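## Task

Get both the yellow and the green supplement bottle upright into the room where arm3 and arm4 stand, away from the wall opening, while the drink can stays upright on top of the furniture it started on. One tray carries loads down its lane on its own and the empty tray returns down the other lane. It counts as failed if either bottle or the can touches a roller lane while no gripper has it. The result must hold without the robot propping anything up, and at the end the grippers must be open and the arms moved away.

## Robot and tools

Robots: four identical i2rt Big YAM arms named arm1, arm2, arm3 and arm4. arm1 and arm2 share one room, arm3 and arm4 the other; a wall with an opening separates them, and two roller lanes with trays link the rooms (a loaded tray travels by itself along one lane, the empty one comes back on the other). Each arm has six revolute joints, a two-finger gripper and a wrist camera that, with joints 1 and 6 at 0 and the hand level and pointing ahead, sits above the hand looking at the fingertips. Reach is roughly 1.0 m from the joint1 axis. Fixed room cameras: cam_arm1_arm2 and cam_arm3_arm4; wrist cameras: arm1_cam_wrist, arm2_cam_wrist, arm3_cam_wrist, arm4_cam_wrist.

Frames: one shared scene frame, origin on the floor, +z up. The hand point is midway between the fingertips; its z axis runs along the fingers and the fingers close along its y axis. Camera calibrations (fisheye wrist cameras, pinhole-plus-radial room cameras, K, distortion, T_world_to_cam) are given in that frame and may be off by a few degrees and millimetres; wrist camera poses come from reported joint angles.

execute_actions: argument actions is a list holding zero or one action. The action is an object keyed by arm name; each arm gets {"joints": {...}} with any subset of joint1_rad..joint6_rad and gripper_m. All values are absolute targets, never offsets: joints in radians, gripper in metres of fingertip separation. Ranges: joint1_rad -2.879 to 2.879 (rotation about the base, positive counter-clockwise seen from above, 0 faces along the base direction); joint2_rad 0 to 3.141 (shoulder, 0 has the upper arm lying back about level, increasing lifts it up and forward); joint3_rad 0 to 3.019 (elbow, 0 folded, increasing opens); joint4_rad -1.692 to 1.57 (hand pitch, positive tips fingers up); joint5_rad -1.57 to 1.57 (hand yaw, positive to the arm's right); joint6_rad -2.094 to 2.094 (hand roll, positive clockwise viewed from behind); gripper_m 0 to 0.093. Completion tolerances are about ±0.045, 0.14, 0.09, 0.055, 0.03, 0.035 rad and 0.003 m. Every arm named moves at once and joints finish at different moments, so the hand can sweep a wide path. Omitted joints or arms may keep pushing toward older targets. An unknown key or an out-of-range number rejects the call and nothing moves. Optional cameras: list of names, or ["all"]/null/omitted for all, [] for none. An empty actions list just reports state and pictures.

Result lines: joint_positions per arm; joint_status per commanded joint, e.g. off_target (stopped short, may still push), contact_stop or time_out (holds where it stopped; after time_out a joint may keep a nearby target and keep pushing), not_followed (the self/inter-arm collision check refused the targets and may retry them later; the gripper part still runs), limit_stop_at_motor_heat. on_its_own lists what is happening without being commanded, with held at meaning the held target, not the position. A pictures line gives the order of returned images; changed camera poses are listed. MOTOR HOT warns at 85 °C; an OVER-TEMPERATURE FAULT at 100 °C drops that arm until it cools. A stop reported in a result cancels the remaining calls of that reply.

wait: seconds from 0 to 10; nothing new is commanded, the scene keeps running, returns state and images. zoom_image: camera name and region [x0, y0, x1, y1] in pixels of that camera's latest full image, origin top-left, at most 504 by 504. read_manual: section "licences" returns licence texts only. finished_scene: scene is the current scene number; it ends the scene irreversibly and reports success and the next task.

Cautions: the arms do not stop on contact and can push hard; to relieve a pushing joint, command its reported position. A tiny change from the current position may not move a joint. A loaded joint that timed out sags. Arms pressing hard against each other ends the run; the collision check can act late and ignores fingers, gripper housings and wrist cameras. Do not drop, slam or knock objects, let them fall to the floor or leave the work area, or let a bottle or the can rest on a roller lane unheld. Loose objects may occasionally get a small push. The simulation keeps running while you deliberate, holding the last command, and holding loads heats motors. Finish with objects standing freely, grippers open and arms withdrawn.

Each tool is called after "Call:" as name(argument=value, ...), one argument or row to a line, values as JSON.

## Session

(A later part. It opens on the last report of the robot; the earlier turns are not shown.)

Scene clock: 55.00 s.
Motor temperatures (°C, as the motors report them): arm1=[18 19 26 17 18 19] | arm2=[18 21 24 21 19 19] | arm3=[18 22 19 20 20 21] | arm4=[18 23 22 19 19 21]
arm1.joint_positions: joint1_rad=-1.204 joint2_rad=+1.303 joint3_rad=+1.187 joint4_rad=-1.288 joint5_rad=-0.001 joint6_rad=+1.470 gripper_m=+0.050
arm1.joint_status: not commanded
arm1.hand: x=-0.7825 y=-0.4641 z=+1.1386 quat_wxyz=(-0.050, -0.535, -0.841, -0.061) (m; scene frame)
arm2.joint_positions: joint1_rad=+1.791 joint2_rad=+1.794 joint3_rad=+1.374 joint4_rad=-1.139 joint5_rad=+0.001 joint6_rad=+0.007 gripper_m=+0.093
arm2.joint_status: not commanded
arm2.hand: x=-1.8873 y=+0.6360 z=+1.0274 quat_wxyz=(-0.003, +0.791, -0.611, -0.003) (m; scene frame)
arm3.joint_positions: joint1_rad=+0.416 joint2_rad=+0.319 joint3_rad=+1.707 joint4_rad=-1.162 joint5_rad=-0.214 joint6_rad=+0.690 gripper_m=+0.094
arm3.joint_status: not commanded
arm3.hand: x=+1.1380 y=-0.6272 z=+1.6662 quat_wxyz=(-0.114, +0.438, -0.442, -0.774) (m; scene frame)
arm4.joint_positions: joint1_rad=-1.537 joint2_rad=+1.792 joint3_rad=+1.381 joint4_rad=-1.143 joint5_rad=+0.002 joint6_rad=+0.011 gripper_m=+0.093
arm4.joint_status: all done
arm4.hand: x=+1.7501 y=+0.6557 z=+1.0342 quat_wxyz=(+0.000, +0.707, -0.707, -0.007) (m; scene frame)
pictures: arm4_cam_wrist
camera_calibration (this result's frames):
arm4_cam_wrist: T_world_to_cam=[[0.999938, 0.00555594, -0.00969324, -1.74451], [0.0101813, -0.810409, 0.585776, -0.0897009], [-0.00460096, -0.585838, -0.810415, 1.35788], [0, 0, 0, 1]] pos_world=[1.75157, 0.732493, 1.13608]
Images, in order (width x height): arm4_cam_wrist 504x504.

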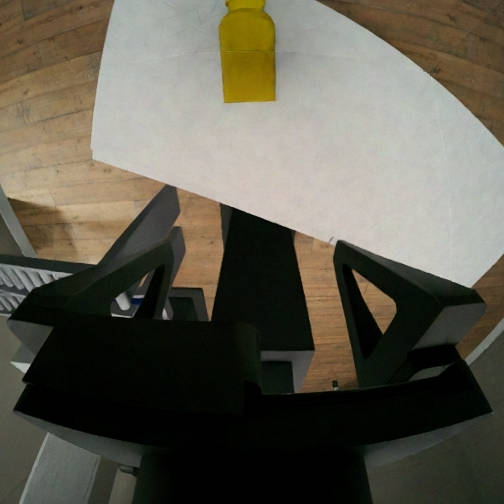

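Call:
execute_actions(
  actions=[
    {"arm4":{"joints":{"joint2_rad":2.33,"joint3_rad":1.922,"joint4_rad":-1.12}}},
  ],
  cameras=[],
)

Call:
execute_actions(
  actions=[
    {"arm4":{"joints":{"joint2_rad":2.455,"joint4_rad":-0.99}}},
  ],
  cameras=["arm4_cam_wrist","cam_arm3_arm4"],
)

Scene clock: 57.17 s.
Motor temperatures (°C, as the motors report them): arm1=[18 19 27 17 18 19] | arm2=[18 21 24 21 19 19] | arm3=[18 22 19 20 20 21] | arm4=[18 23 22 19 19 21]
arm1.joint_positions: joint1_rad=-1.204 joint2_rad=+1.303 joint3_rad=+1.187 joint4_rad=-1.288 joint5_rad=-0.001 joint6_rad=+1.470 gripper_m=+0.050
arm1.joint_status: not commanded
arm1.hand: x=-0.7825 y=-0.4641 z=+1.1386 quat_wxyz=(-0.050, -0.535, -0.841, -0.061) (m; scene frame)
arm2.joint_positions: joint1_rad=+1.791 joint2_rad=+1.794 joint3_rad=+1.374 joint4_rad=-1.139 joint5_rad=+0.001 joint6_rad=+0.007 gripper_m=+0.093
arm2.joint_status: not commanded
arm2.hand: x=-1.8873 y=+0.6360 z=+1.0274 quat_wxyz=(-0.003, +0.791, -0.611, -0.003) (m; scene frame)
arm3.joint_positions: joint1_rad=+0.416 joint2_rad=+0.319 joint3_rad=+1.707 joint4_rad=-1.162 joint5_rad=-0.214 joint6_rad=+0.690 gripper_m=+0.094
arm3.joint_status: not commanded
arm3.hand: x=+1.1380 y=-0.6272 z=+1.6662 quat_wxyz=(-0.114, +0.438, -0.442, -0.774) (m; scene frame)
arm4.joint_positions: joint1_rad=-1.537 joint2_rad=+2.346 joint3_rad=+1.879 joint4_rad=-1.123 joint5_rad=+0.002 joint6_rad=+0.011 gripper_m=+0.093
arm4.joint_status: all done
arm4.hand: x=+1.7469 y=+0.8016 z=+0.8829 quat_wxyz=(+0.012, +0.707, -0.707, +0.006) (m; scene frame)
pictures: none
No camera images: the call's "cameras" was empty. Leave "cameras" out to get every camera's image.

Scene clock: 58.23 s.
Motor temperatures (°C, as the motors report them): arm1=[18 19 27 17 18 19] | arm2=[18 21 24 21 19 19] | arm3=[18 22 19 20 20 21] | arm4=[18 23 23 19 19 21]
arm1.joint_positions: joint1_rad=-1.204 joint2_rad=+1.303 joint3_rad=+1.187 joint4_rad=-1.288 joint5_rad=-0.001 joint6_rad=+1.470 gripper_m=+0.050
arm1.joint_status: not commanded
arm1.hand: x=-0.7825 y=-0.4641 z=+1.1386 quat_wxyz=(-0.050, -0.535, -0.841, -0.061) (m; scene frame)
arm2.joint_positions: joint1_rad=+1.791 joint2_rad=+1.794 joint3_rad=+1.374 joint4_rad=-1.139 joint5_rad=+0.001 joint6_rad=+0.007 gripper_m=+0.093
arm2.joint_status: not commanded
arm2.hand: x=-1.8873 y=+0.6360 z=+1.0274 quat_wxyz=(-0.003, +0.791, -0.611, -0.003) (m; scene frame)
arm3.joint_positions: joint1_rad=+0.416 joint2_rad=+0.319 joint3_rad=+1.707 joint4_rad=-1.162 joint5_rad=-0.214 joint6_rad=+0.690 gripper_m=+0.094
arm3.joint_status: not commanded
arm3.hand: x=+1.1380 y=-0.6272 z=+1.6662 quat_wxyz=(-0.114, +0.438, -0.442, -0.774) (m; scene frame)
arm4.joint_positions: joint1_rad=-1.537 joint2_rad=+2.465 joint3_rad=+1.892 joint4_rad=-0.998 joint5_rad=+0.002 joint6_rad=+0.011 gripper_m=+0.093
arm4.joint_status: all done
arm4.hand: x=+1.7460 y=+0.8097 z=+0.8086 quat_wxyz=(+0.005, +0.707, -0.707, -0.001) (m; scene frame)
pictures: arm4_cam_wrist, cam_arm3_arm4
camera_calibration (this result's frames):
arm4_cam_wrist: T_world_to_cam=[[0.999938, 0.00557666, -0.0096076, -1.74349], [0.010219, -0.80092, 0.598685, 0.14907], [-0.00435625, -0.598746, -0.800927, 1.2676], [0, 0, 0, 1]] pos_world=[1.74738, 0.888086, 0.909258]
Images, in order (width x height): arm4_cam_wrist 504x504, cam_arm3_arm4 672x504.

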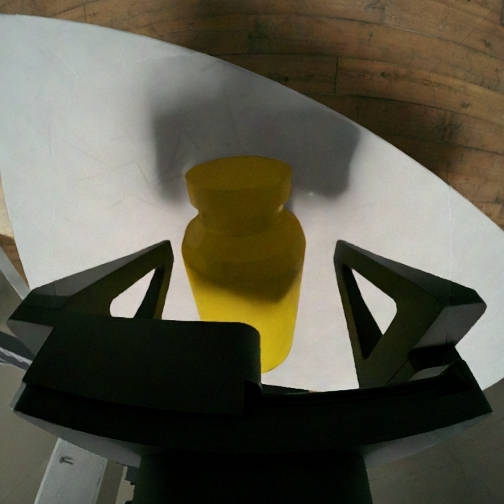

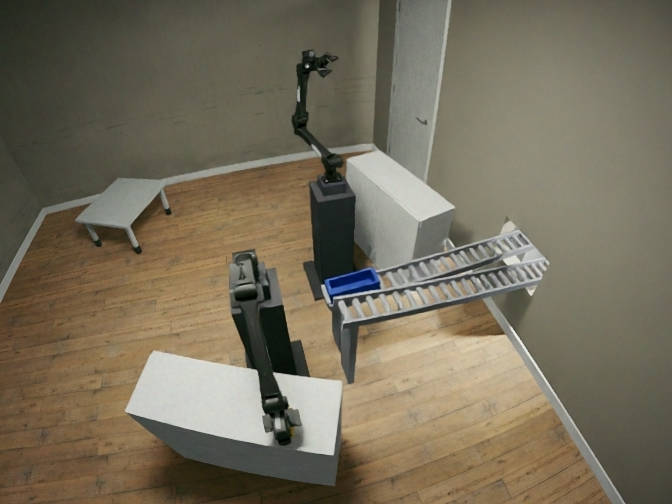

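Call:
execute_actions(
  actions=[
    {"arm4":{"joints":{"joint4_rad":-1.12}}},
  ],
  cameras=[],
)

Call:
execute_actions(
  actions=[
    {"arm4":{"joints":{"gripper_m":0}}},
  ],
  cameras=["arm4_cam_wrist"],
)

Scene clock: 59.43 s.
Motor temperatures (°C, as the motors report them): arm1=[18 19 27 17 18 19] | arm2=[18 21 24 21 19 19] | arm3=[18 22 19 20 20 21] | arm4=[18 23 23 19 19 21]
arm1.joint_positions: joint1_rad=-1.204 joint2_rad=+1.303 joint3_rad=+1.187 joint4_rad=-1.288 joint5_rad=-0.001 joint6_rad=+1.470 gripper_m=+0.050
arm1.joint_status: not commanded
arm1.hand: x=-0.7825 y=-0.4641 z=+1.1386 quat_wxyz=(-0.050, -0.535, -0.841, -0.061) (m; scene frame)
arm2.joint_positions: joint1_rad=+1.791 joint2_rad=+1.794 joint3_rad=+1.374 joint4_rad=-1.139 joint5_rad=+0.001 joint6_rad=+0.007 gripper_m=+0.093
arm2.joint_status: not commanded
arm2.hand: x=-1.8873 y=+0.6360 z=+1.0274 quat_wxyz=(-0.003, +0.791, -0.611, -0.003) (m; scene frame)
arm3.joint_positions: joint1_rad=+0.416 joint2_rad=+0.319 joint3_rad=+1.707 joint4_rad=-1.162 joint5_rad=-0.214 joint6_rad=+0.690 gripper_m=+0.094
arm3.joint_status: not commanded
arm3.hand: x=+1.1380 y=-0.6272 z=+1.6662 quat_wxyz=(-0.114, +0.438, -0.442, -0.774) (m; scene frame)
arm4.joint_positions: joint1_rad=-1.537 joint2_rad=+2.465 joint3_rad=+1.892 joint4_rad=-1.113 joint5_rad=+0.002 joint6_rad=+0.011 gripper_m=+0.093
arm4.joint_status: all done
arm4.hand: x=+1.7463 y=+0.7817 z=+0.8104 quat_wxyz=(+0.045, +0.706, -0.705, +0.040) (m; scene frame)
pictures: none
No camera images: the call's "cameras" was empty. Leave "cameras" out to get every camera's image.

Scene clock: 60.13 s.
Motor temperatures (°C, as the motors report them): arm1=[18 19 27 17 18 19] | arm2=[18 21 24 21 19 19] | arm3=[18 22 19 20 20 21] | arm4=[18 23 23 19 19 21]
arm1.joint_positions: joint1_rad=-1.204 joint2_rad=+1.303 joint3_rad=+1.187 joint4_rad=-1.288 joint5_rad=-0.001 joint6_rad=+1.470 gripper_m=+0.050
arm1.joint_status: not commanded
arm1.hand: x=-0.7825 y=-0.4641 z=+1.1386 quat_wxyz=(-0.050, -0.535, -0.841, -0.061) (m; scene frame)
arm2.joint_positions: joint1_rad=+1.791 joint2_rad=+1.794 joint3_rad=+1.374 joint4_rad=-1.139 joint5_rad=+0.001 joint6_rad=+0.007 gripper_m=+0.093
arm2.joint_status: not commanded
arm2.hand: x=-1.8873 y=+0.6360 z=+1.0274 quat_wxyz=(-0.003, +0.791, -0.611, -0.003) (m; scene frame)
arm3.joint_positions: joint1_rad=+0.416 joint2_rad=+0.319 joint3_rad=+1.707 joint4_rad=-1.162 joint5_rad=-0.214 joint6_rad=+0.690 gripper_m=+0.094
arm3.joint_status: not commanded
arm3.hand: x=+1.1380 y=-0.6272 z=+1.6662 quat_wxyz=(-0.114, +0.438, -0.442, -0.774) (m; scene frame)
arm4.joint_positions: joint1_rad=-1.537 joint2_rad=+2.465 joint3_rad=+1.892 joint4_rad=-1.113 joint5_rad=+0.001 joint6_rad=+0.010 gripper_m=+0.065
arm4.joint_status: gripper_m off_target (ended at +0.065, target +0.000)
arm4.hand: x=+1.7458 y=+0.7816 z=+0.8105 quat_wxyz=(+0.046, +0.706, -0.705, +0.040) (m; scene frame)
pictures: arm4_cam_wrist
camera_calibration (this result's frames):
arm4_cam_wrist: T_world_to_cam=[[0.999924, 0.00634049, -0.0105703, -1.74293], [0.0118658, -0.727296, 0.686221, -0.00586182], [-0.00333673, -0.686295, -0.727316, 1.25924], [0, 0, 0, 1]] pos_world=[1.74707, 0.870995, 0.901462]
Images, in order (width x height): arm4_cam_wrist 504x504.

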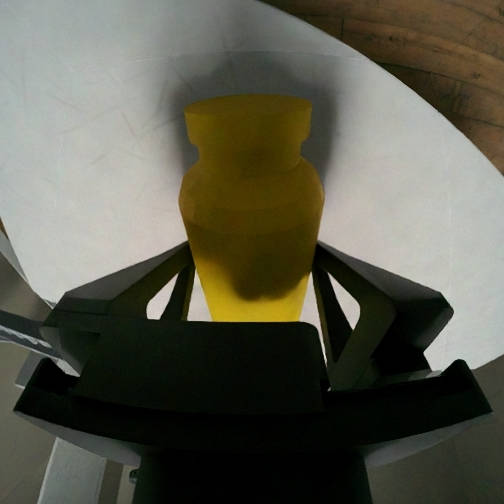

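Call:
execute_actions(
  actions=[
    {"arm4":{"joints":{"joint2_rad":2.1}}},
  ],
  cameras=[],
)

Call:
execute_actions(
  actions=[
    {"arm4":{"joints":{"joint3_rad":0.813,"joint4_rad":1.52}}},
  ],
  cameras=[],
)

Call:
execute_actions(
  actions=[
    {"arm4":{"joints":{"joint2_rad":2.44,"joint4_rad":1.53}}},
  ],
  cameras=["arm4_cam_wrist","cam_arm3_arm4"],
)

Call:
zoom_image(
  camera="cam_arm3_arm4",
  region=[150, 300, 390, 480],
)

Scene clock: 62.67 s.
Motor temperatures (°C, as the motors report them): arm1=[18 19 27 17 18 19] | arm2=[18 21 24 21 19 19] | arm3=[18 22 19 20 20 21] | arm4=[18 24 23 19 19 21]
arm1.joint_positions: joint1_rad=-1.204 joint2_rad=+1.303 joint3_rad=+1.187 joint4_rad=-1.288 joint5_rad=-0.001 joint6_rad=+1.470 gripper_m=+0.050
arm1.joint_status: not commanded
arm1.hand: x=-0.7825 y=-0.4641 z=+1.1386 quat_wxyz=(-0.050, -0.535, -0.841, -0.061) (m; scene frame)
arm2.joint_positions: joint1_rad=+1.791 joint2_rad=+1.794 joint3_rad=+1.374 joint4_rad=-1.139 joint5_rad=+0.001 joint6_rad=+0.007 gripper_m=+0.093
arm2.joint_status: not commanded
arm2.hand: x=-1.8873 y=+0.6360 z=+1.0274 quat_wxyz=(-0.003, +0.791, -0.611, -0.003) (m; scene frame)
arm3.joint_positions: joint1_rad=+0.416 joint2_rad=+0.319 joint3_rad=+1.707 joint4_rad=-1.162 joint5_rad=-0.214 joint6_rad=+0.690 gripper_m=+0.094
arm3.joint_status: not commanded
arm3.hand: x=+1.1380 y=-0.6272 z=+1.6662 quat_wxyz=(-0.114, +0.438, -0.442, -0.774) (m; scene frame)
arm4.joint_positions: joint1_rad=-1.537 joint2_rad=+2.119 joint3_rad=+1.906 joint4_rad=-1.117 joint5_rad=+0.001 joint6_rad=+0.010 gripper_m=+0.065
arm4.joint_status: all done
arm4.hand: x=+1.7477 y=+0.8396 z=+1.0453 quat_wxyz=(-0.078, +0.702, -0.702, -0.087) (m; scene frame)
pictures: none
No camera images: the call's "cameras" was empty. Leave "cameras" out to get every camera's image.

Scene clock: 64.93 s.
Motor temperatures (°C, as the motors report them): arm1=[18 19 27 17 18 19] | arm2=[18 21 24 21 19 19] | arm3=[18 22 19 20 20 21] | arm4=[18 24 23 19 19 21]
arm1.joint_positions: joint1_rad=-1.204 joint2_rad=+1.303 joint3_rad=+1.187 joint4_rad=-1.288 joint5_rad=-0.001 joint6_rad=+1.470 gripper_m=+0.050
arm1.joint_status: not commanded
arm1.hand: x=-0.7825 y=-0.4641 z=+1.1386 quat_wxyz=(-0.050, -0.535, -0.841, -0.061) (m; scene frame)
arm2.joint_positions: joint1_rad=+1.791 joint2_rad=+1.794 joint3_rad=+1.374 joint4_rad=-1.139 joint5_rad=+0.001 joint6_rad=+0.007 gripper_m=+0.093
arm2.joint_status: not commanded
arm2.hand: x=-1.8873 y=+0.6360 z=+1.0274 quat_wxyz=(-0.003, +0.791, -0.611, -0.003) (m; scene frame)
arm3.joint_positions: joint1_rad=+0.416 joint2_rad=+0.319 joint3_rad=+1.707 joint4_rad=-1.162 joint5_rad=-0.214 joint6_rad=+0.690 gripper_m=+0.094
arm3.joint_status: not commanded
arm3.hand: x=+1.1380 y=-0.6272 z=+1.6662 quat_wxyz=(-0.114, +0.438, -0.442, -0.774) (m; scene frame)
arm4.joint_positions: joint1_rad=-1.537 joint2_rad=+2.110 joint3_rad=+0.803 joint4_rad=+1.491 joint5_rad=+0.001 joint6_rad=+0.010 gripper_m=+0.065
arm4.joint_status: all done
arm4.hand: x=+1.7487 y=+0.7466 z=+1.0438 quat_wxyz=(-0.534, +0.451, -0.457, -0.550) (m; scene frame)
pictures: none
No camera images: the call's "cameras" was empty. Leave "cameras" out to get every camera's image.

Scene clock: 66.07 s.
Motor temperatures (°C, as the motors report them): arm1=[18 19 27 17 18 19] | arm2=[18 21 25 21 19 19] | arm3=[18 22 19 20 20 21] | arm4=[18 24 22 19 19 21]
arm1.joint_positions: joint1_rad=-1.204 joint2_rad=+1.303 joint3_rad=+1.187 joint4_rad=-1.288 joint5_rad=-0.001 joint6_rad=+1.470 gripper_m=+0.050
arm1.joint_status: not commanded
arm1.hand: x=-0.7825 y=-0.4641 z=+1.1386 quat_wxyz=(-0.050, -0.535, -0.841, -0.061) (m; scene frame)
arm2.joint_positions: joint1_rad=+1.791 joint2_rad=+1.794 joint3_rad=+1.374 joint4_rad=-1.139 joint5_rad=+0.001 joint6_rad=+0.007 gripper_m=+0.093
arm2.joint_status: not commanded
arm2.hand: x=-1.8873 y=+0.6360 z=+1.0274 quat_wxyz=(-0.003, +0.791, -0.611, -0.003) (m; scene frame)
arm3.joint_positions: joint1_rad=+0.416 joint2_rad=+0.319 joint3_rad=+1.707 joint4_rad=-1.162 joint5_rad=-0.214 joint6_rad=+0.690 gripper_m=+0.094
arm3.joint_status: not commanded
arm3.hand: x=+1.1380 y=-0.6272 z=+1.6662 quat_wxyz=(-0.114, +0.438, -0.442, -0.774) (m; scene frame)
arm4.joint_positions: joint1_rad=-1.537 joint2_rad=+2.470 joint3_rad=+0.804 joint4_rad=+1.512 joint5_rad=+0.001 joint6_rad=+0.010 gripper_m=+0.065
arm4.joint_status: all done
arm4.hand: x=+1.7471 y=+0.6964 z=+0.8421 quat_wxyz=(-0.451, +0.536, -0.541, -0.466) (m; scene frame)
pictures: arm4_cam_wrist, cam_arm3_arm4
camera_calibration (this result's frames):
arm4_cam_wrist: T_world_to_cam=[[0.999822, 0.0107781, -0.0155024, -1.74212], [-0.00313058, -0.715061, -0.699055, 1.09462], [-0.0186197, 0.698979, -0.7149, 0.275288], [0, 0, 0, 1]] pos_world=[1.75036, 0.609077, 0.934995]
Images, in order (width x height): arm4_cam_wrist 504x504, cam_arm3_arm4 672x504.

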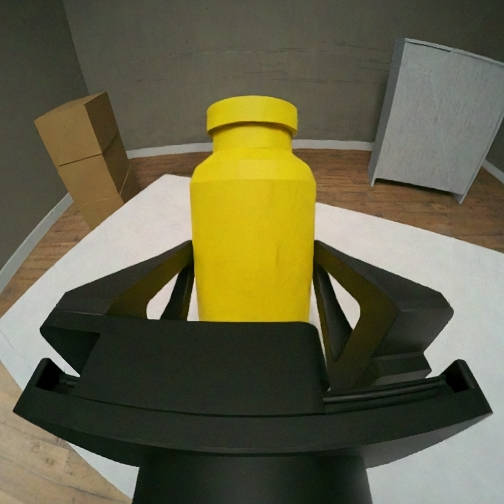

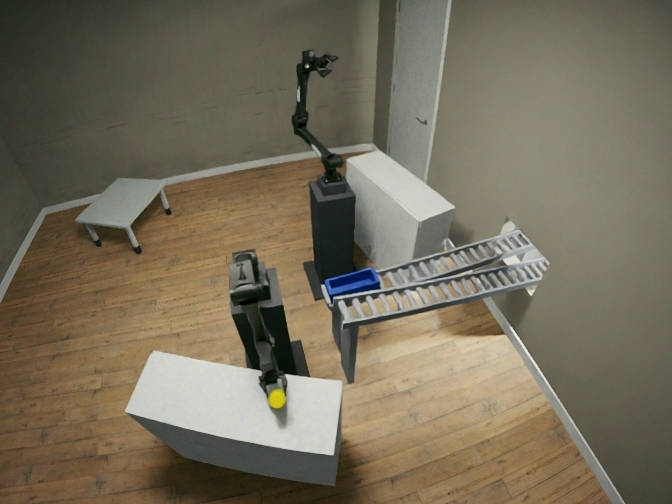

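Region (150, 300, 390, 480) of cam_arm3_arm4's 672x504 image, scaled by 2.100, with more detail than that image has; it fills the top 378 rows of this view, and the rest is white.

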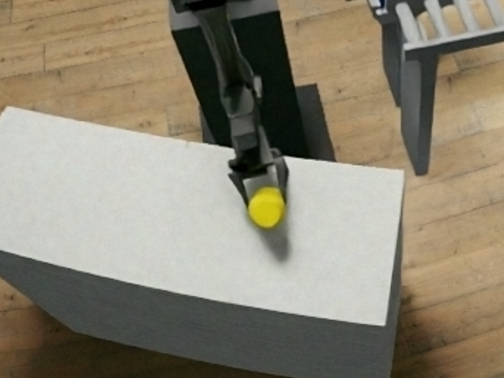

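Likely seated. Release.

Call:
execute_actions(
  actions=[
    {"arm4":{"joints":{"gripper_m":0.093}}},
  ],
  cameras=["arm4_cam_wrist"],
)

Scene clock: 67.07 s.
Motor temperatures (°C, as the motors report them): arm1=[18 19 27 17 18 19] | arm2=[18 21 25 21 19 19] | arm3=[18 22 19 20 20 21] | arm4=[18 24 22 19 19 21]
arm1.joint_positions: joint1_rad=-1.204 joint2_rad=+1.303 joint3_rad=+1.187 joint4_rad=-1.288 joint5_rad=-0.001 joint6_rad=+1.470 gripper_m=+0.050
arm1.joint_status: not commanded
arm1.hand: x=-0.7825 y=-0.4641 z=+1.1386 quat_wxyz=(-0.050, -0.535, -0.841, -0.061) (m; scene frame)
arm2.joint_positions: joint1_rad=+1.791 joint2_rad=+1.794 joint3_rad=+1.374 joint4_rad=-1.139 joint5_rad=+0.001 joint6_rad=+0.007 gripper_m=+0.093
arm2.joint_status: not commanded
arm2.hand: x=-1.8873 y=+0.6360 z=+1.0274 quat_wxyz=(-0.003, +0.791, -0.611, -0.003) (m; scene frame)
arm3.joint_positions: joint1_rad=+0.416 joint2_rad=+0.319 joint3_rad=+1.707 joint4_rad=-1.162 joint5_rad=-0.214 joint6_rad=+0.690 gripper_m=+0.094
arm3.joint_status: not commanded
arm3.hand: x=+1.1380 y=-0.6272 z=+1.6662 quat_wxyz=(-0.114, +0.438, -0.442, -0.774) (m; scene frame)
arm4.joint_positions: joint1_rad=-1.537 joint2_rad=+2.457 joint3_rad=+0.804 joint4_rad=+1.514 joint5_rad=+0.001 joint6_rad=+0.010 gripper_m=+0.093
arm4.joint_status: all done
arm4.hand: x=+1.7471 y=+0.6995 z=+0.8497 quat_wxyz=(-0.455, +0.533, -0.537, -0.470) (m; scene frame)
pictures: arm4_cam_wrist
camera_calibration (this result's frames):
arm4_cam_wrist: T_world_to_cam=[[0.999821, 0.0108477, -0.0155097, -1.74212], [-0.00337051, -0.704313, -0.709882, 1.1043], [-0.0186243, 0.709807, -0.70415, 0.261843], [0, 0, 0, 1]] pos_world=[1.75041, 0.610813, 0.941279]
Images, in order (width x height): arm4_cam_wrist 504x504.

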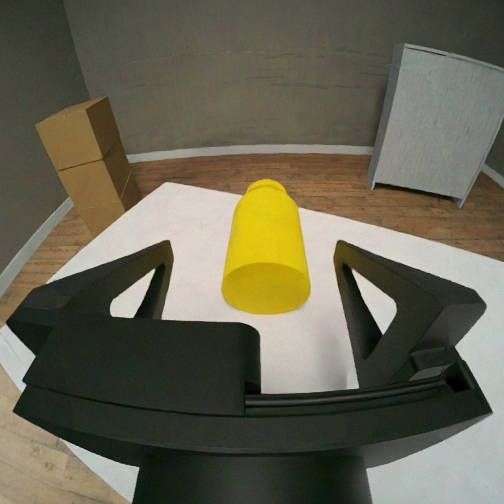

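Call:
execute_actions(
  actions=[
    {"arm4":{"joints":{"joint2_rad":2.0}}},
  ],
  cameras=[],
)

Call:
execute_actions(
  actions=[
    {"arm4":{"joints":{"joint2_rad":1.8,"joint3_rad":1.4,"joint4_rad":-1.15}}},
  ],
  cameras=["arm4_cam_wrist"],
)

Scene clock: 69.00 s.
Motor temperatures (°C, as the motors report them): arm1=[18 19 27 17 18 19] | arm2=[18 21 25 21 19 19] | arm3=[18 22 19 20 20 21] | arm4=[18 24 22 19 19 21]
arm1.joint_positions: joint1_rad=-1.204 joint2_rad=+1.303 joint3_rad=+1.187 joint4_rad=-1.288 joint5_rad=-0.001 joint6_rad=+1.470 gripper_m=+0.050
arm1.joint_status: not commanded
arm1.hand: x=-0.7825 y=-0.4641 z=+1.1386 quat_wxyz=(-0.050, -0.535, -0.841, -0.061) (m; scene frame)
arm2.joint_positions: joint1_rad=+1.791 joint2_rad=+1.794 joint3_rad=+1.374 joint4_rad=-1.139 joint5_rad=+0.001 joint6_rad=+0.007 gripper_m=+0.093
arm2.joint_status: not commanded
arm2.hand: x=-1.8873 y=+0.6360 z=+1.0274 quat_wxyz=(-0.003, +0.791, -0.611, -0.003) (m; scene frame)
arm3.joint_positions: joint1_rad=+0.416 joint2_rad=+0.319 joint3_rad=+1.707 joint4_rad=-1.162 joint5_rad=-0.214 joint6_rad=+0.690 gripper_m=+0.094
arm3.joint_status: not commanded
arm3.hand: x=+1.1380 y=-0.6272 z=+1.6662 quat_wxyz=(-0.114, +0.438, -0.442, -0.774) (m; scene frame)
arm4.joint_positions: joint1_rad=-1.537 joint2_rad=+1.987 joint3_rad=+0.804 joint4_rad=+1.524 joint5_rad=+0.001 joint6_rad=+0.010 gripper_m=+0.093
arm4.joint_status: all done
arm4.hand: x=+1.7496 y=+0.7445 z=+1.1248 quat_wxyz=(-0.568, +0.407, -0.413, -0.584) (m; scene frame)
pictures: none
No camera images: the call's "cameras" was empty. Leave "cameras" out to get every camera's image.

Scene clock: 71.27 s.
Motor temperatures (°C, as the motors report them): arm1=[18 19 27 17 18 19] | arm2=[18 21 25 21 19 19] | arm3=[18 22 19 20 20 21] | arm4=[18 23 22 19 19 21]
arm1.joint_positions: joint1_rad=-1.204 joint2_rad=+1.303 joint3_rad=+1.187 joint4_rad=-1.288 joint5_rad=-0.001 joint6_rad=+1.470 gripper_m=+0.050
arm1.joint_status: not commanded
arm1.hand: x=-0.7825 y=-0.4641 z=+1.1386 quat_wxyz=(-0.050, -0.535, -0.841, -0.061) (m; scene frame)
arm2.joint_positions: joint1_rad=+1.791 joint2_rad=+1.794 joint3_rad=+1.374 joint4_rad=-1.139 joint5_rad=+0.001 joint6_rad=+0.007 gripper_m=+0.093
arm2.joint_status: not commanded
arm2.hand: x=-1.8873 y=+0.6360 z=+1.0274 quat_wxyz=(-0.003, +0.791, -0.611, -0.003) (m; scene frame)
arm3.joint_positions: joint1_rad=+0.416 joint2_rad=+0.319 joint3_rad=+1.707 joint4_rad=-1.162 joint5_rad=-0.214 joint6_rad=+0.690 gripper_m=+0.094
arm3.joint_status: not commanded
arm3.hand: x=+1.1380 y=-0.6272 z=+1.6662 quat_wxyz=(-0.114, +0.438, -0.442, -0.774) (m; scene frame)
arm4.joint_positions: joint1_rad=-1.537 joint2_rad=+1.794 joint3_rad=+1.366 joint4_rad=-1.143 joint5_rad=+0.001 joint6_rad=+0.010 gripper_m=+0.093
arm4.joint_status: all done
arm4.hand: x=+1.7496 y=+0.6497 z=+1.0281 quat_wxyz=(+0.006, +0.708, -0.707, -0.001) (m; scene frame)
pictures: arm4_cam_wrist
camera_calibration (this result's frames):
arm4_cam_wrist: T_world_to_cam=[[0.999915, 0.00671129, -0.0111389, -1.7433], [0.0120465, -0.800675, 0.598978, -0.114144], [-0.00489869, -0.599061, -0.800688, 1.3485], [0, 0, 0, 1]] pos_world=[1.75114, 0.72814, 1.12868]
Images, in order (width x height): arm4_cam_wrist 504x504.

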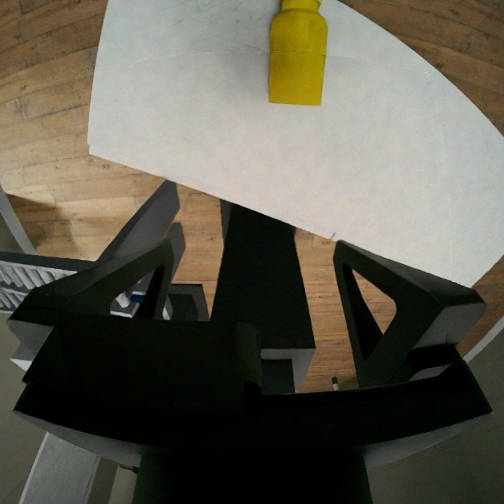

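Call:
execute_actions(
  actions=[
    {"arm4":{"joints":{"joint1_rad":-1.618,"joint2_rad":2.33,"joint3_rad":1.922,"joint4_rad":-1.24,"joint6_rad":-0.085}}},
  ],
  cameras=[],
)

Call:
execute_actions(
  actions=[
    {"arm4":{"joints":{"joint2_rad":2.49,"joint4_rad":-1.085}}},
  ],
  cameras=["arm4_cam_wrist"],
)

Scene clock: 73.10 s.
Motor temperatures (°C, as the motors report them): arm1=[18 19 27 17 18 19] | arm2=[18 21 25 21 19 19] | arm3=[18 22 19 20 20 22] | arm4=[18 23 23 19 19 21]
arm1.joint_positions: joint1_rad=-1.204 joint2_rad=+1.303 joint3_rad=+1.187 joint4_rad=-1.288 joint5_rad=-0.001 joint6_rad=+1.470 gripper_m=+0.050
arm1.joint_status: not commanded
arm1.hand: x=-0.7825 y=-0.4641 z=+1.1386 quat_wxyz=(-0.050, -0.535, -0.841, -0.061) (m; scene frame)
arm2.joint_positions: joint1_rad=+1.791 joint2_rad=+1.794 joint3_rad=+1.374 joint4_rad=-1.139 joint5_rad=+0.001 joint6_rad=+0.007 gripper_m=+0.093
arm2.joint_status: not commanded
arm2.hand: x=-1.8873 y=+0.6360 z=+1.0274 quat_wxyz=(-0.003, +0.791, -0.611, -0.003) (m; scene frame)
arm3.joint_positions: joint1_rad=+0.416 joint2_rad=+0.319 joint3_rad=+1.707 joint4_rad=-1.162 joint5_rad=-0.214 joint6_rad=+0.690 gripper_m=+0.094
arm3.joint_status: not commanded
arm3.hand: x=+1.1380 y=-0.6272 z=+1.6662 quat_wxyz=(-0.114, +0.438, -0.442, -0.774) (m; scene frame)
arm4.joint_positions: joint1_rad=-1.623 joint2_rad=+2.346 joint3_rad=+1.880 joint4_rad=-1.235 joint5_rad=+0.001 joint6_rad=-0.072 gripper_m=+0.093
arm4.joint_status: all done
arm4.hand: x=+1.8020 y=+0.7724 z=+0.8844 quat_wxyz=(+0.055, +0.705, -0.706, +0.041) (m; scene frame)
pictures: none
No camera images: the call's "cameras" was empty. Leave "cameras" out to get every camera's image.

Scene clock: 74.23 s.
Motor temperatures (°C, as the motors report them): arm1=[18 19 27 17 18 19] | arm2=[18 21 25 21 19 19] | arm3=[18 22 19 20 20 22] | arm4=[18 24 23 19 19 21]
arm1.joint_positions: joint1_rad=-1.204 joint2_rad=+1.303 joint3_rad=+1.187 joint4_rad=-1.288 joint5_rad=-0.001 joint6_rad=+1.470 gripper_m=+0.050
arm1.joint_status: not commanded
arm1.hand: x=-0.7825 y=-0.4641 z=+1.1386 quat_wxyz=(-0.050, -0.535, -0.841, -0.061) (m; scene frame)
arm2.joint_positions: joint1_rad=+1.791 joint2_rad=+1.794 joint3_rad=+1.374 joint4_rad=-1.139 joint5_rad=+0.001 joint6_rad=+0.007 gripper_m=+0.093
arm2.joint_status: not commanded
arm2.hand: x=-1.8873 y=+0.6360 z=+1.0274 quat_wxyz=(-0.003, +0.791, -0.611, -0.003) (m; scene frame)
arm3.joint_positions: joint1_rad=+0.416 joint2_rad=+0.319 joint3_rad=+1.707 joint4_rad=-1.162 joint5_rad=-0.214 joint6_rad=+0.690 gripper_m=+0.094
arm3.joint_status: not commanded
arm3.hand: x=+1.1380 y=-0.6272 z=+1.6662 quat_wxyz=(-0.114, +0.438, -0.442, -0.774) (m; scene frame)
arm4.joint_positions: joint1_rad=-1.623 joint2_rad=+2.505 joint3_rad=+1.898 joint4_rad=-1.092 joint5_rad=+0.002 joint6_rad=-0.073 gripper_m=+0.093
arm4.joint_status: all done
arm4.hand: x=+1.8012 y=+0.7760 z=+0.7856 quat_wxyz=(+0.054, +0.705, -0.706, +0.041) (m; scene frame)
pictures: arm4_cam_wrist
camera_calibration (this result's frames):
arm4_cam_wrist: T_world_to_cam=[[0.999804, 0.00313194, -0.0195653, -1.78881], [0.0158723, -0.717666, 0.696207, -0.016145], [-0.0118609, -0.69638, -0.717575, 1.25298], [0, 0, 0, 1]] pos_world=[1.80358, 0.866566, 0.875347]
Images, in order (width x height): arm4_cam_wrist 504x504.

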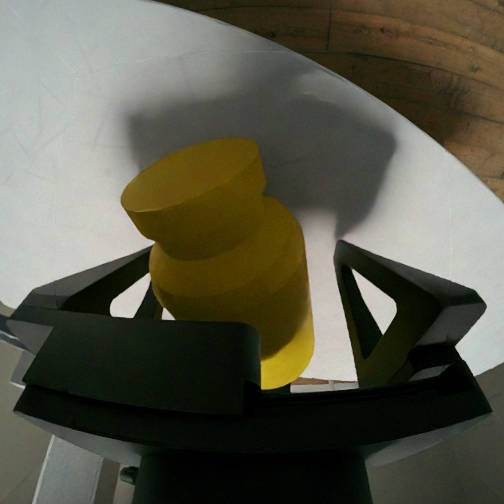

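Call:
execute_actions(
  actions=[
    {"arm4":{"joints":{"joint4_rad":-1.21}}},
  ],
  cameras=[],
)

Call:
execute_actions(
  actions=[
    {"arm4":{"joints":{"gripper_m":0}}},
  ],
  cameras=["arm4_cam_wrist"],
)

Scene clock: 75.50 s.
Motor temperatures (°C, as the motors report them): arm1=[18 19 27 17 18 19] | arm2=[18 21 25 21 19 19] | arm3=[18 22 19 20 20 22] | arm4=[18 24 23 19 19 21]
arm1.joint_positions: joint1_rad=-1.204 joint2_rad=+1.303 joint3_rad=+1.187 joint4_rad=-1.288 joint5_rad=-0.001 joint6_rad=+1.470 gripper_m=+0.050
arm1.joint_status: not commanded
arm1.hand: x=-0.7825 y=-0.4641 z=+1.1386 quat_wxyz=(-0.050, -0.535, -0.841, -0.061) (m; scene frame)
arm2.joint_positions: joint1_rad=+1.791 joint2_rad=+1.794 joint3_rad=+1.374 joint4_rad=-1.139 joint5_rad=+0.001 joint6_rad=+0.007 gripper_m=+0.093
arm2.joint_status: not commanded
arm2.hand: x=-1.8873 y=+0.6360 z=+1.0274 quat_wxyz=(-0.003, +0.791, -0.611, -0.003) (m; scene frame)
arm3.joint_positions: joint1_rad=+0.416 joint2_rad=+0.319 joint3_rad=+1.707 joint4_rad=-1.162 joint5_rad=-0.214 joint6_rad=+0.690 gripper_m=+0.094
arm3.joint_status: not commanded
arm3.hand: x=+1.1380 y=-0.6272 z=+1.6662 quat_wxyz=(-0.114, +0.438, -0.442, -0.774) (m; scene frame)
arm4.joint_positions: joint1_rad=-1.623 joint2_rad=+2.505 joint3_rad=+1.898 joint4_rad=-1.202 joint5_rad=+0.002 joint6_rad=-0.073 gripper_m=+0.093
arm4.joint_status: all done
arm4.hand: x=+1.7993 y=+0.7494 z=+0.7908 quat_wxyz=(+0.095, +0.702, -0.702, +0.077) (m; scene frame)
pictures: none
No camera images: the call's "cameras" was empty. Leave "cameras" out to get every camera's image.

Scene clock: 76.20 s.
Motor temperatures (°C, as the motors report them): arm1=[18 19 27 17 18 19] | arm2=[18 21 25 21 19 19] | arm3=[18 22 19 20 20 22] | arm4=[18 24 23 19 19 21]
arm1.joint_positions: joint1_rad=-1.204 joint2_rad=+1.303 joint3_rad=+1.187 joint4_rad=-1.288 joint5_rad=-0.001 joint6_rad=+1.470 gripper_m=+0.050
arm1.joint_status: not commanded
arm1.hand: x=-0.7825 y=-0.4641 z=+1.1386 quat_wxyz=(-0.050, -0.535, -0.841, -0.061) (m; scene frame)
arm2.joint_positions: joint1_rad=+1.791 joint2_rad=+1.794 joint3_rad=+1.374 joint4_rad=-1.139 joint5_rad=+0.001 joint6_rad=+0.007 gripper_m=+0.093
arm2.joint_status: not commanded
arm2.hand: x=-1.8873 y=+0.6360 z=+1.0274 quat_wxyz=(-0.003, +0.791, -0.611, -0.003) (m; scene frame)
arm3.joint_positions: joint1_rad=+0.416 joint2_rad=+0.319 joint3_rad=+1.707 joint4_rad=-1.162 joint5_rad=-0.214 joint6_rad=+0.690 gripper_m=+0.094
arm3.joint_status: not commanded
arm3.hand: x=+1.1380 y=-0.6272 z=+1.6662 quat_wxyz=(-0.114, +0.438, -0.442, -0.774) (m; scene frame)
arm4.joint_positions: joint1_rad=-1.623 joint2_rad=+2.505 joint3_rad=+1.898 joint4_rad=-1.204 joint5_rad=+0.001 joint6_rad=-0.074 gripper_m=+0.066
arm4.joint_status: gripper_m off_target (ended at +0.066, target +0.000)
arm4.hand: x=+1.7990 y=+0.7491 z=+0.7909 quat_wxyz=(+0.097, +0.702, -0.701, +0.077) (m; scene frame)
pictures: arm4_cam_wrist
camera_calibration (this result's frames):
arm4_cam_wrist: T_world_to_cam=[[0.999551, 0.00237051, -0.0298717, -1.77724], [0.024562, -0.635848, 0.771423, -0.175461], [-0.0171652, -0.77181, -0.635621, 1.23924], [0, 0, 0, 1]] pos_world=[1.80203, 0.849105, 0.869953]
Images, in order (width x height): arm4_cam_wrist 504x504.

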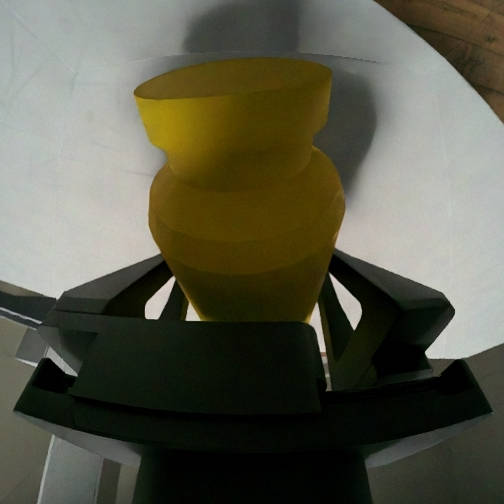

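Call:
execute_actions(
  actions=[
    {"arm4":{"joints":{"joint2_rad":2.05,"joint1_rad":-1.53,"joint6_rad":-0.01}}},
  ],
  cameras=[],
)

Call:
execute_actions(
  actions=[
    {"arm4":{"joints":{"joint3_rad":0.731,"joint4_rad":1.41}}},
  ],
  cameras=[],
)

Call:
execute_actions(
  actions=[
    {"arm4":{"joints":{"joint2_rad":2.34,"joint4_rad":1.42}}},
  ],
  cameras=["arm4_cam_wrist","cam_arm3_arm4","arm3_cam_wrist"],
)

Scene clock: 78.97 s.
Motor temperatures (°C, as the motors report them): arm1=[18 19 27 17 18 19] | arm2=[18 21 25 21 19 19] | arm3=[18 22 19 20 20 22] | arm4=[18 24 23 19 19 21]
arm1.joint_positions: joint1_rad=-1.204 joint2_rad=+1.303 joint3_rad=+1.187 joint4_rad=-1.288 joint5_rad=-0.001 joint6_rad=+1.470 gripper_m=+0.050
arm1.joint_status: not commanded
arm1.hand: x=-0.7825 y=-0.4641 z=+1.1386 quat_wxyz=(-0.050, -0.535, -0.841, -0.061) (m; scene frame)
arm2.joint_positions: joint1_rad=+1.791 joint2_rad=+1.794 joint3_rad=+1.374 joint4_rad=-1.139 joint5_rad=+0.001 joint6_rad=+0.007 gripper_m=+0.093
arm2.joint_status: not commanded
arm2.hand: x=-1.8873 y=+0.6360 z=+1.0274 quat_wxyz=(-0.003, +0.791, -0.611, -0.003) (m; scene frame)
arm3.joint_positions: joint1_rad=+0.416 joint2_rad=+0.319 joint3_rad=+1.707 joint4_rad=-1.162 joint5_rad=-0.214 joint6_rad=+0.690 gripper_m=+0.094
arm3.joint_status: not commanded
arm3.hand: x=+1.1380 y=-0.6272 z=+1.6662 quat_wxyz=(-0.114, +0.438, -0.442, -0.774) (m; scene frame)
arm4.joint_positions: joint1_rad=-1.521 joint2_rad=+2.072 joint3_rad=+1.907 joint4_rad=-1.207 joint5_rad=+0.000 joint6_rad=-0.023 gripper_m=+0.066
arm4.joint_status: all done
arm4.hand: x=+1.7368 y=+0.8192 z=+1.0730 quat_wxyz=(-0.064, +0.721, -0.686, -0.072) (m; scene frame)
pictures: none
No camera images: the call's "cameras" was empty. Leave "cameras" out to get every camera's image.

Scene clock: 81.20 s.
Motor temperatures (°C, as the motors report them): arm1=[18 19 27 17 18 19] | arm2=[18 21 25 21 19 19] | arm3=[18 22 19 20 20 22] | arm4=[18 24 23 19 19 21]
arm1.joint_positions: joint1_rad=-1.204 joint2_rad=+1.303 joint3_rad=+1.187 joint4_rad=-1.288 joint5_rad=-0.001 joint6_rad=+1.470 gripper_m=+0.050
arm1.joint_status: not commanded
arm1.hand: x=-0.7825 y=-0.4641 z=+1.1386 quat_wxyz=(-0.050, -0.535, -0.841, -0.061) (m; scene frame)
arm2.joint_positions: joint1_rad=+1.791 joint2_rad=+1.794 joint3_rad=+1.374 joint4_rad=-1.139 joint5_rad=+0.001 joint6_rad=+0.007 gripper_m=+0.093
arm2.joint_status: not commanded
arm2.hand: x=-1.8873 y=+0.6360 z=+1.0274 quat_wxyz=(-0.003, +0.791, -0.611, -0.003) (m; scene frame)
arm3.joint_positions: joint1_rad=+0.416 joint2_rad=+0.319 joint3_rad=+1.707 joint4_rad=-1.162 joint5_rad=-0.214 joint6_rad=+0.690 gripper_m=+0.094
arm3.joint_status: not commanded
arm3.hand: x=+1.1380 y=-0.6272 z=+1.6662 quat_wxyz=(-0.114, +0.438, -0.442, -0.774) (m; scene frame)
arm4.joint_positions: joint1_rad=-1.521 joint2_rad=+2.065 joint3_rad=+0.724 joint4_rad=+1.382 joint5_rad=+0.001 joint6_rad=-0.022 gripper_m=+0.065
arm4.joint_status: all done
arm4.hand: x=+1.7389 y=+0.7243 z=+1.0169 quat_wxyz=(-0.505, +0.500, -0.482, -0.513) (m; scene frame)
pictures: none
No camera images: the call's "cameras" was empty. Leave "cameras" out to get every camera's image.

Scene clock: 82.23 s.
Motor temperatures (°C, as the motors report them): arm1=[18 19 27 17 18 19] | arm2=[18 21 25 21 19 19] | arm3=[18 22 19 20 20 22] | arm4=[18 24 23 19 19 21]
arm1.joint_positions: joint1_rad=-1.204 joint2_rad=+1.303 joint3_rad=+1.187 joint4_rad=-1.288 joint5_rad=-0.001 joint6_rad=+1.470 gripper_m=+0.050
arm1.joint_status: not commanded
arm1.hand: x=-0.7825 y=-0.4641 z=+1.1386 quat_wxyz=(-0.050, -0.535, -0.841, -0.061) (m; scene frame)
arm2.joint_positions: joint1_rad=+1.791 joint2_rad=+1.794 joint3_rad=+1.374 joint4_rad=-1.139 joint5_rad=+0.001 joint6_rad=+0.007 gripper_m=+0.093
arm2.joint_status: not commanded
arm2.hand: x=-1.8873 y=+0.6360 z=+1.0274 quat_wxyz=(-0.003, +0.791, -0.611, -0.003) (m; scene frame)
arm3.joint_positions: joint1_rad=+0.416 joint2_rad=+0.319 joint3_rad=+1.707 joint4_rad=-1.162 joint5_rad=-0.214 joint6_rad=+0.690 gripper_m=+0.094
arm3.joint_status: not commanded
arm3.hand: x=+1.1380 y=-0.6272 z=+1.6662 quat_wxyz=(-0.114, +0.438, -0.442, -0.774) (m; scene frame)
arm4.joint_positions: joint1_rad=-1.521 joint2_rad=+2.369 joint3_rad=+0.724 joint4_rad=+1.404 joint5_rad=+0.001 joint6_rad=-0.022 gripper_m=+0.065
arm4.joint_status: all done
arm4.hand: x=+1.7384 y=+0.6803 z=+0.8542 quat_wxyz=(-0.430, +0.569, -0.546, -0.439) (m; scene frame)
pictures: arm3_cam_wrist, arm4_cam_wrist, cam_arm3_arm4
camera_calibration (this result's frames):
arm4_cam_wrist: T_world_to_cam=[[0.999289, 0.0345256, 0.0151561, -1.77445], [0.0362917, -0.771647, -0.635015, 1.00683], [-0.0102291, 0.635114, -0.772351, 0.372932], [0, 0, 0, 1]] pos_world=[1.74046, 0.601328, 0.954281]
Images, in order (width x height): arm3_cam_wrist 504x504, arm4_cam_wrist 504x504, cam_arm3_arm4 672x504.

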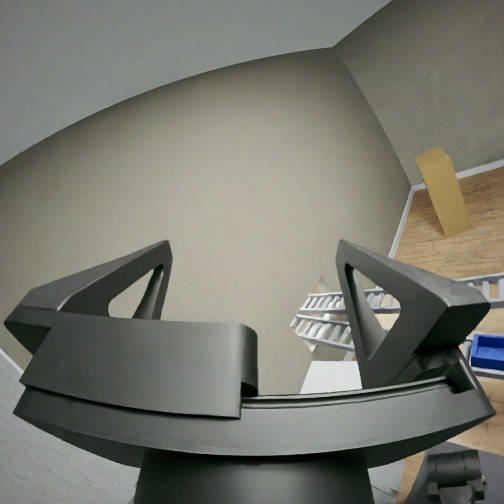

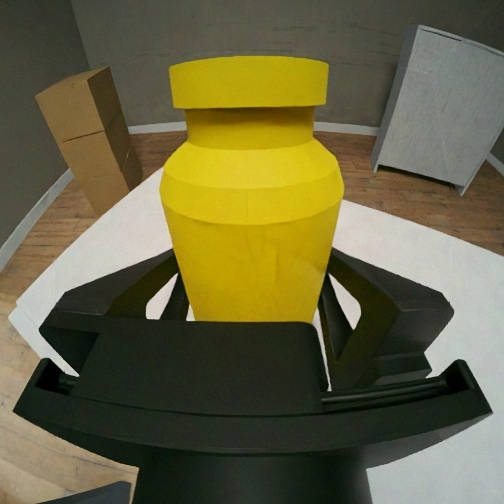

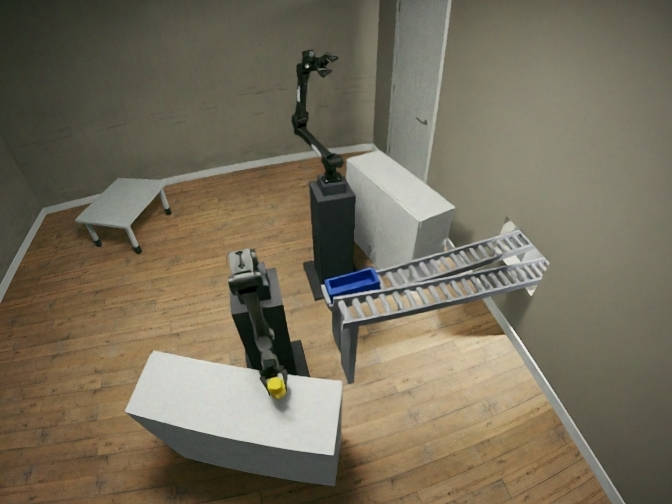

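Call:
execute_actions(
  actions=[
    {"arm3":{"joints":{"joint1_rad":-0.42,"joint2_rad":1.2,"joint3_rad":1.0,"joint4_rad":0.6,"joint5_rad":0,"joint6_rad":0}}},
  ],
  cameras=["arm3_cam_wrist"],
)

Scene clock: 84.60 s.
Motor temperatures (°C, as the motors report them): arm1=[18 19 27 17 18 19] | arm2=[18 21 25 21 19 19] | arm3=[18 22 20 20 20 22] | arm4=[18 24 22 19 19 21]
arm1.joint_positions: joint1_rad=-1.204 joint2_rad=+1.303 joint3_rad=+1.187 joint4_rad=-1.288 joint5_rad=-0.001 joint6_rad=+1.470 gripper_m=+0.050
arm1.joint_status: not commanded
arm1.hand: x=-0.7825 y=-0.4641 z=+1.1386 quat_wxyz=(-0.050, -0.535, -0.841, -0.061) (m; scene frame)
arm2.joint_positions: joint1_rad=+1.791 joint2_rad=+1.794 joint3_rad=+1.374 joint4_rad=-1.139 joint5_rad=+0.001 joint6_rad=+0.007 gripper_m=+0.093
arm2.joint_status: not commanded
arm2.hand: x=-1.8873 y=+0.6360 z=+1.0274 quat_wxyz=(-0.003, +0.791, -0.611, -0.003) (m; scene frame)
arm3.joint_positions: joint1_rad=-0.429 joint2_rad=+1.210 joint3_rad=+0.958 joint4_rad=+0.570 joint5_rad=+0.000 joint6_rad=+0.015 gripper_m=+0.094
arm3.joint_status: all done
arm3.hand: x=+1.3969 y=-0.0969 z=+1.4133 quat_wxyz=(-0.678, +0.311, -0.497, -0.444) (m; scene frame)
arm4.joint_positions: joint1_rad=-1.521 joint2_rad=+2.369 joint3_rad=+0.724 joint4_rad=+1.404 joint5_rad=+0.001 joint6_rad=-0.022 gripper_m=+0.065
arm4.joint_status: not commanded
arm4.hand: x=+1.7384 y=+0.6803 z=+0.8542 quat_wxyz=(-0.430, +0.569, -0.546, -0.439) (m; scene frame)
pictures: arm3_cam_wrist
camera_calibration (this result's frames):
arm3_cam_wrist: T_world_to_cam=[[0.911628, -0.410837, -0.0121731, -1.29783], [-0.141706, -0.286362, -0.947584, 1.51155], [0.385816, 0.865569, -0.319274, 0.118935], [0, 0, 0, 1]] pos_world=[1.35145, -0.20329, 1.4545]
Images, in order (width x height): arm3_cam_wrist 504x504.

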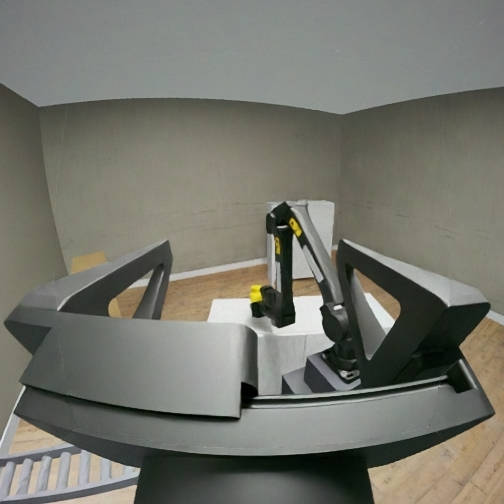

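Call:
execute_actions(
  actions=[
    {"arm4":{"joints":{"joint1_rad":-1.2}}},
  ],
  cameras=["cam_arm3_arm4"],
)

Call:
zoom_image(
  camera="cam_arm3_arm4",
  region=[230, 320, 390, 440],
)

Scene clock: 86.07 s.
Motor temperatures (°C, as the motors report them): arm1=[18 19 27 17 18 19] | arm2=[18 21 25 21 19 19] | arm3=[18 22 21 20 20 22] | arm4=[18 24 22 19 19 21]
arm1.joint_positions: joint1_rad=-1.204 joint2_rad=+1.303 joint3_rad=+1.187 joint4_rad=-1.288 joint5_rad=-0.001 joint6_rad=+1.470 gripper_m=+0.050
arm1.joint_status: not commanded
arm1.hand: x=-0.7825 y=-0.4641 z=+1.1386 quat_wxyz=(-0.050, -0.535, -0.841, -0.061) (m; scene frame)
arm2.joint_positions: joint1_rad=+1.791 joint2_rad=+1.794 joint3_rad=+1.374 joint4_rad=-1.139 joint5_rad=+0.001 joint6_rad=+0.007 gripper_m=+0.093
arm2.joint_status: not commanded
arm2.hand: x=-1.8873 y=+0.6360 z=+1.0274 quat_wxyz=(-0.003, +0.791, -0.611, -0.003) (m; scene frame)
arm3.joint_positions: joint1_rad=-0.429 joint2_rad=+1.210 joint3_rad=+0.958 joint4_rad=+0.570 joint5_rad=+0.000 joint6_rad=+0.015 gripper_m=+0.094
arm3.joint_status: not commanded
arm3.hand: x=+1.3969 y=-0.0969 z=+1.4133 quat_wxyz=(-0.678, +0.311, -0.497, -0.444) (m; scene frame)
arm4.joint_positions: joint1_rad=-1.189 joint2_rad=+2.369 joint3_rad=+0.724 joint4_rad=+1.404 joint5_rad=-0.003 joint6_rad=-0.021 gripper_m=+0.065
arm4.joint_status: all done
arm4.hand: x=+1.5593 y=+0.6454 z=+0.8564 quat_wxyz=(-0.351, +0.650, -0.444, -0.506) (m; scene frame)
pictures: cam_arm3_arm4
Images, in order (width x height): cam_arm3_arm4 672x504.

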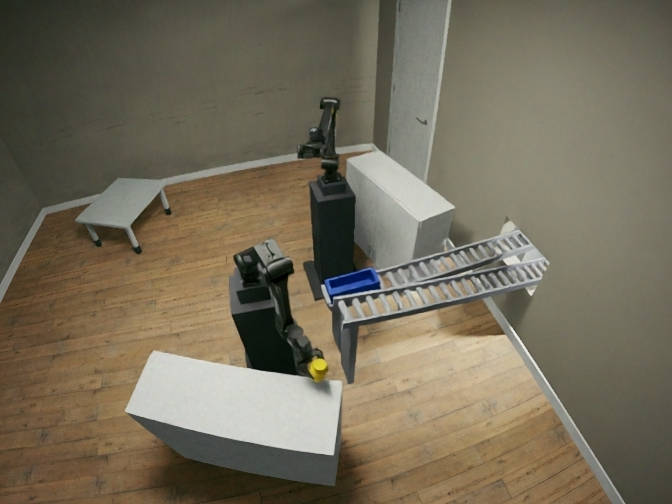

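Region (230, 320, 390, 440) of cam_arm3_arm4's 672x504 image, scaled by 3.150, with more detail than that image has; it fills the top 378 rows of this view, and the rest is white.

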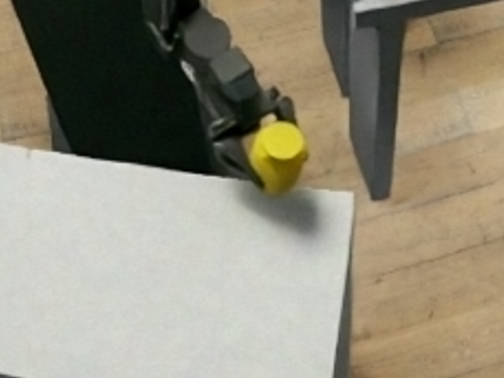

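Call:
execute_actions(
  actions=[
    {"arm4":{"joints":{"joint1_rad":-1.75}}},
  ],
  cameras=[],
)

Call:
execute_actions(
  actions=[
    {"arm4":{"joints":{"joint2_rad":2.43,"joint4_rad":1.52}}},
  ],
  cameras=["cam_arm3_arm4","arm4_cam_wrist"],
)

Call:
zoom_image(
  camera="cam_arm3_arm4",
  region=[170, 330, 330, 450],
)

Scene clock: 87.67 s.
Motor temperatures (°C, as the motors report them): arm1=[18 19 27 17 18 19] | arm2=[18 21 25 21 19 19] | arm3=[18 22 21 20 20 22] | arm4=[18 24 22 19 19 21]
arm1.joint_positions: joint1_rad=-1.204 joint2_rad=+1.303 joint3_rad=+1.187 joint4_rad=-1.288 joint5_rad=-0.001 joint6_rad=+1.470 gripper_m=+0.050
arm1.joint_status: not commanded
arm1.hand: x=-0.7825 y=-0.4641 z=+1.1386 quat_wxyz=(-0.050, -0.535, -0.841, -0.061) (m; scene frame)
arm2.joint_positions: joint1_rad=+1.791 joint2_rad=+1.794 joint3_rad=+1.374 joint4_rad=-1.139 joint5_rad=+0.001 joint6_rad=+0.007 gripper_m=+0.093
arm2.joint_status: not commanded
arm2.hand: x=-1.8873 y=+0.6360 z=+1.0274 quat_wxyz=(-0.003, +0.791, -0.611, -0.003) (m; scene frame)
arm3.joint_positions: joint1_rad=-0.429 joint2_rad=+1.210 joint3_rad=+0.958 joint4_rad=+0.570 joint5_rad=+0.000 joint6_rad=+0.015 gripper_m=+0.094
arm3.joint_status: not commanded
arm3.hand: x=+1.3969 y=-0.0969 z=+1.4133 quat_wxyz=(-0.678, +0.311, -0.497, -0.444) (m; scene frame)
arm4.joint_positions: joint1_rad=-1.757 joint2_rad=+2.369 joint3_rad=+0.724 joint4_rad=+1.404 joint5_rad=+0.002 joint6_rad=-0.020 gripper_m=+0.065
arm4.joint_status: all done
arm4.hand: x=+1.8681 y=+0.6684 z=+0.8529 quat_wxyz=(-0.479, +0.501, -0.611, -0.384) (m; scene frame)
pictures: none
No camera images: the call's "cameras" was empty. Leave "cameras" out to get every camera's image.

Scene clock: 88.57 s.
Motor temperatures (°C, as the motors report them): arm1=[18 19 28 17 18 19] | arm2=[18 21 25 21 19 19] | arm3=[18 22 22 20 20 22] | arm4=[18 24 22 19 19 21]
arm1.joint_positions: joint1_rad=-1.204 joint2_rad=+1.303 joint3_rad=+1.187 joint4_rad=-1.288 joint5_rad=-0.001 joint6_rad=+1.470 gripper_m=+0.050
arm1.joint_status: not commanded
arm1.hand: x=-0.7825 y=-0.4641 z=+1.1386 quat_wxyz=(-0.050, -0.535, -0.841, -0.061) (m; scene frame)
arm2.joint_positions: joint1_rad=+1.791 joint2_rad=+1.794 joint3_rad=+1.374 joint4_rad=-1.139 joint5_rad=+0.001 joint6_rad=+0.007 gripper_m=+0.093
arm2.joint_status: not commanded
arm2.hand: x=-1.8873 y=+0.6360 z=+1.0274 quat_wxyz=(-0.003, +0.791, -0.611, -0.003) (m; scene frame)
arm3.joint_positions: joint1_rad=-0.429 joint2_rad=+1.210 joint3_rad=+0.958 joint4_rad=+0.570 joint5_rad=+0.000 joint6_rad=+0.015 gripper_m=+0.094
arm3.joint_status: not commanded
arm3.hand: x=+1.3969 y=-0.0969 z=+1.4133 quat_wxyz=(-0.678, +0.311, -0.497, -0.444) (m; scene frame)
arm4.joint_positions: joint1_rad=-1.757 joint2_rad=+2.438 joint3_rad=+0.724 joint4_rad=+1.492 joint5_rad=+0.002 joint6_rad=-0.020 gripper_m=+0.065
arm4.joint_status: all done
arm4.hand: x=+1.8657 y=+0.6576 z=+0.8381 quat_wxyz=(-0.485, +0.497, -0.606, -0.388) (m; scene frame)
pictures: arm4_cam_wrist, cam_arm3_arm4
camera_calibration (this result's frames):
arm4_cam_wrist: T_world_to_cam=[[0.979087, -0.202822, 0.0158836, -1.7075], [-0.144392, -0.747776, -0.64806, 1.30676], [0.143318, 0.632213, -0.761424, 0.0825004], [0, 0, 0, 1]] pos_world=[1.84865, 0.578686, 0.936796]
Images, in order (width x height): arm4_cam_wrist 504x504, cam_arm3_arm4 672x504.

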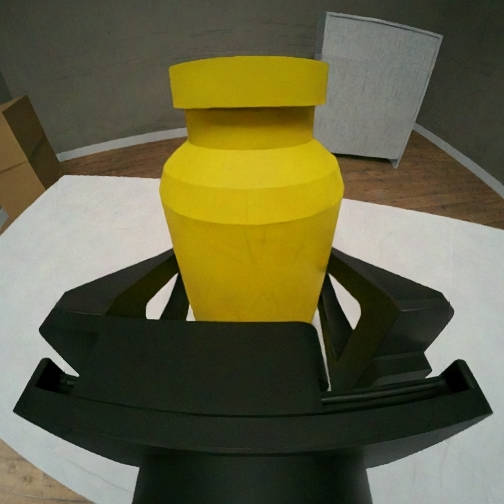

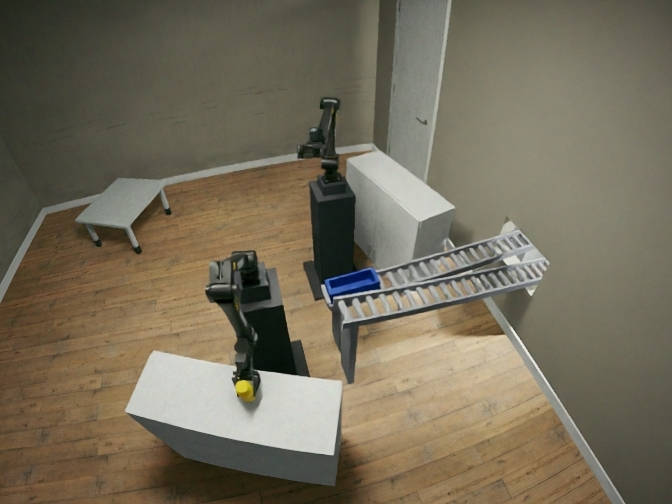

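Region (170, 330, 330, 450) of cam_arm3_arm4's 672x504 image, scaled by 3.150, with more detail than that image has; it fills the top 378 rows of this view, and the rest is white.

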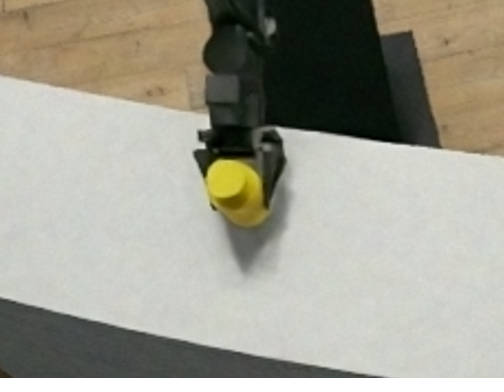

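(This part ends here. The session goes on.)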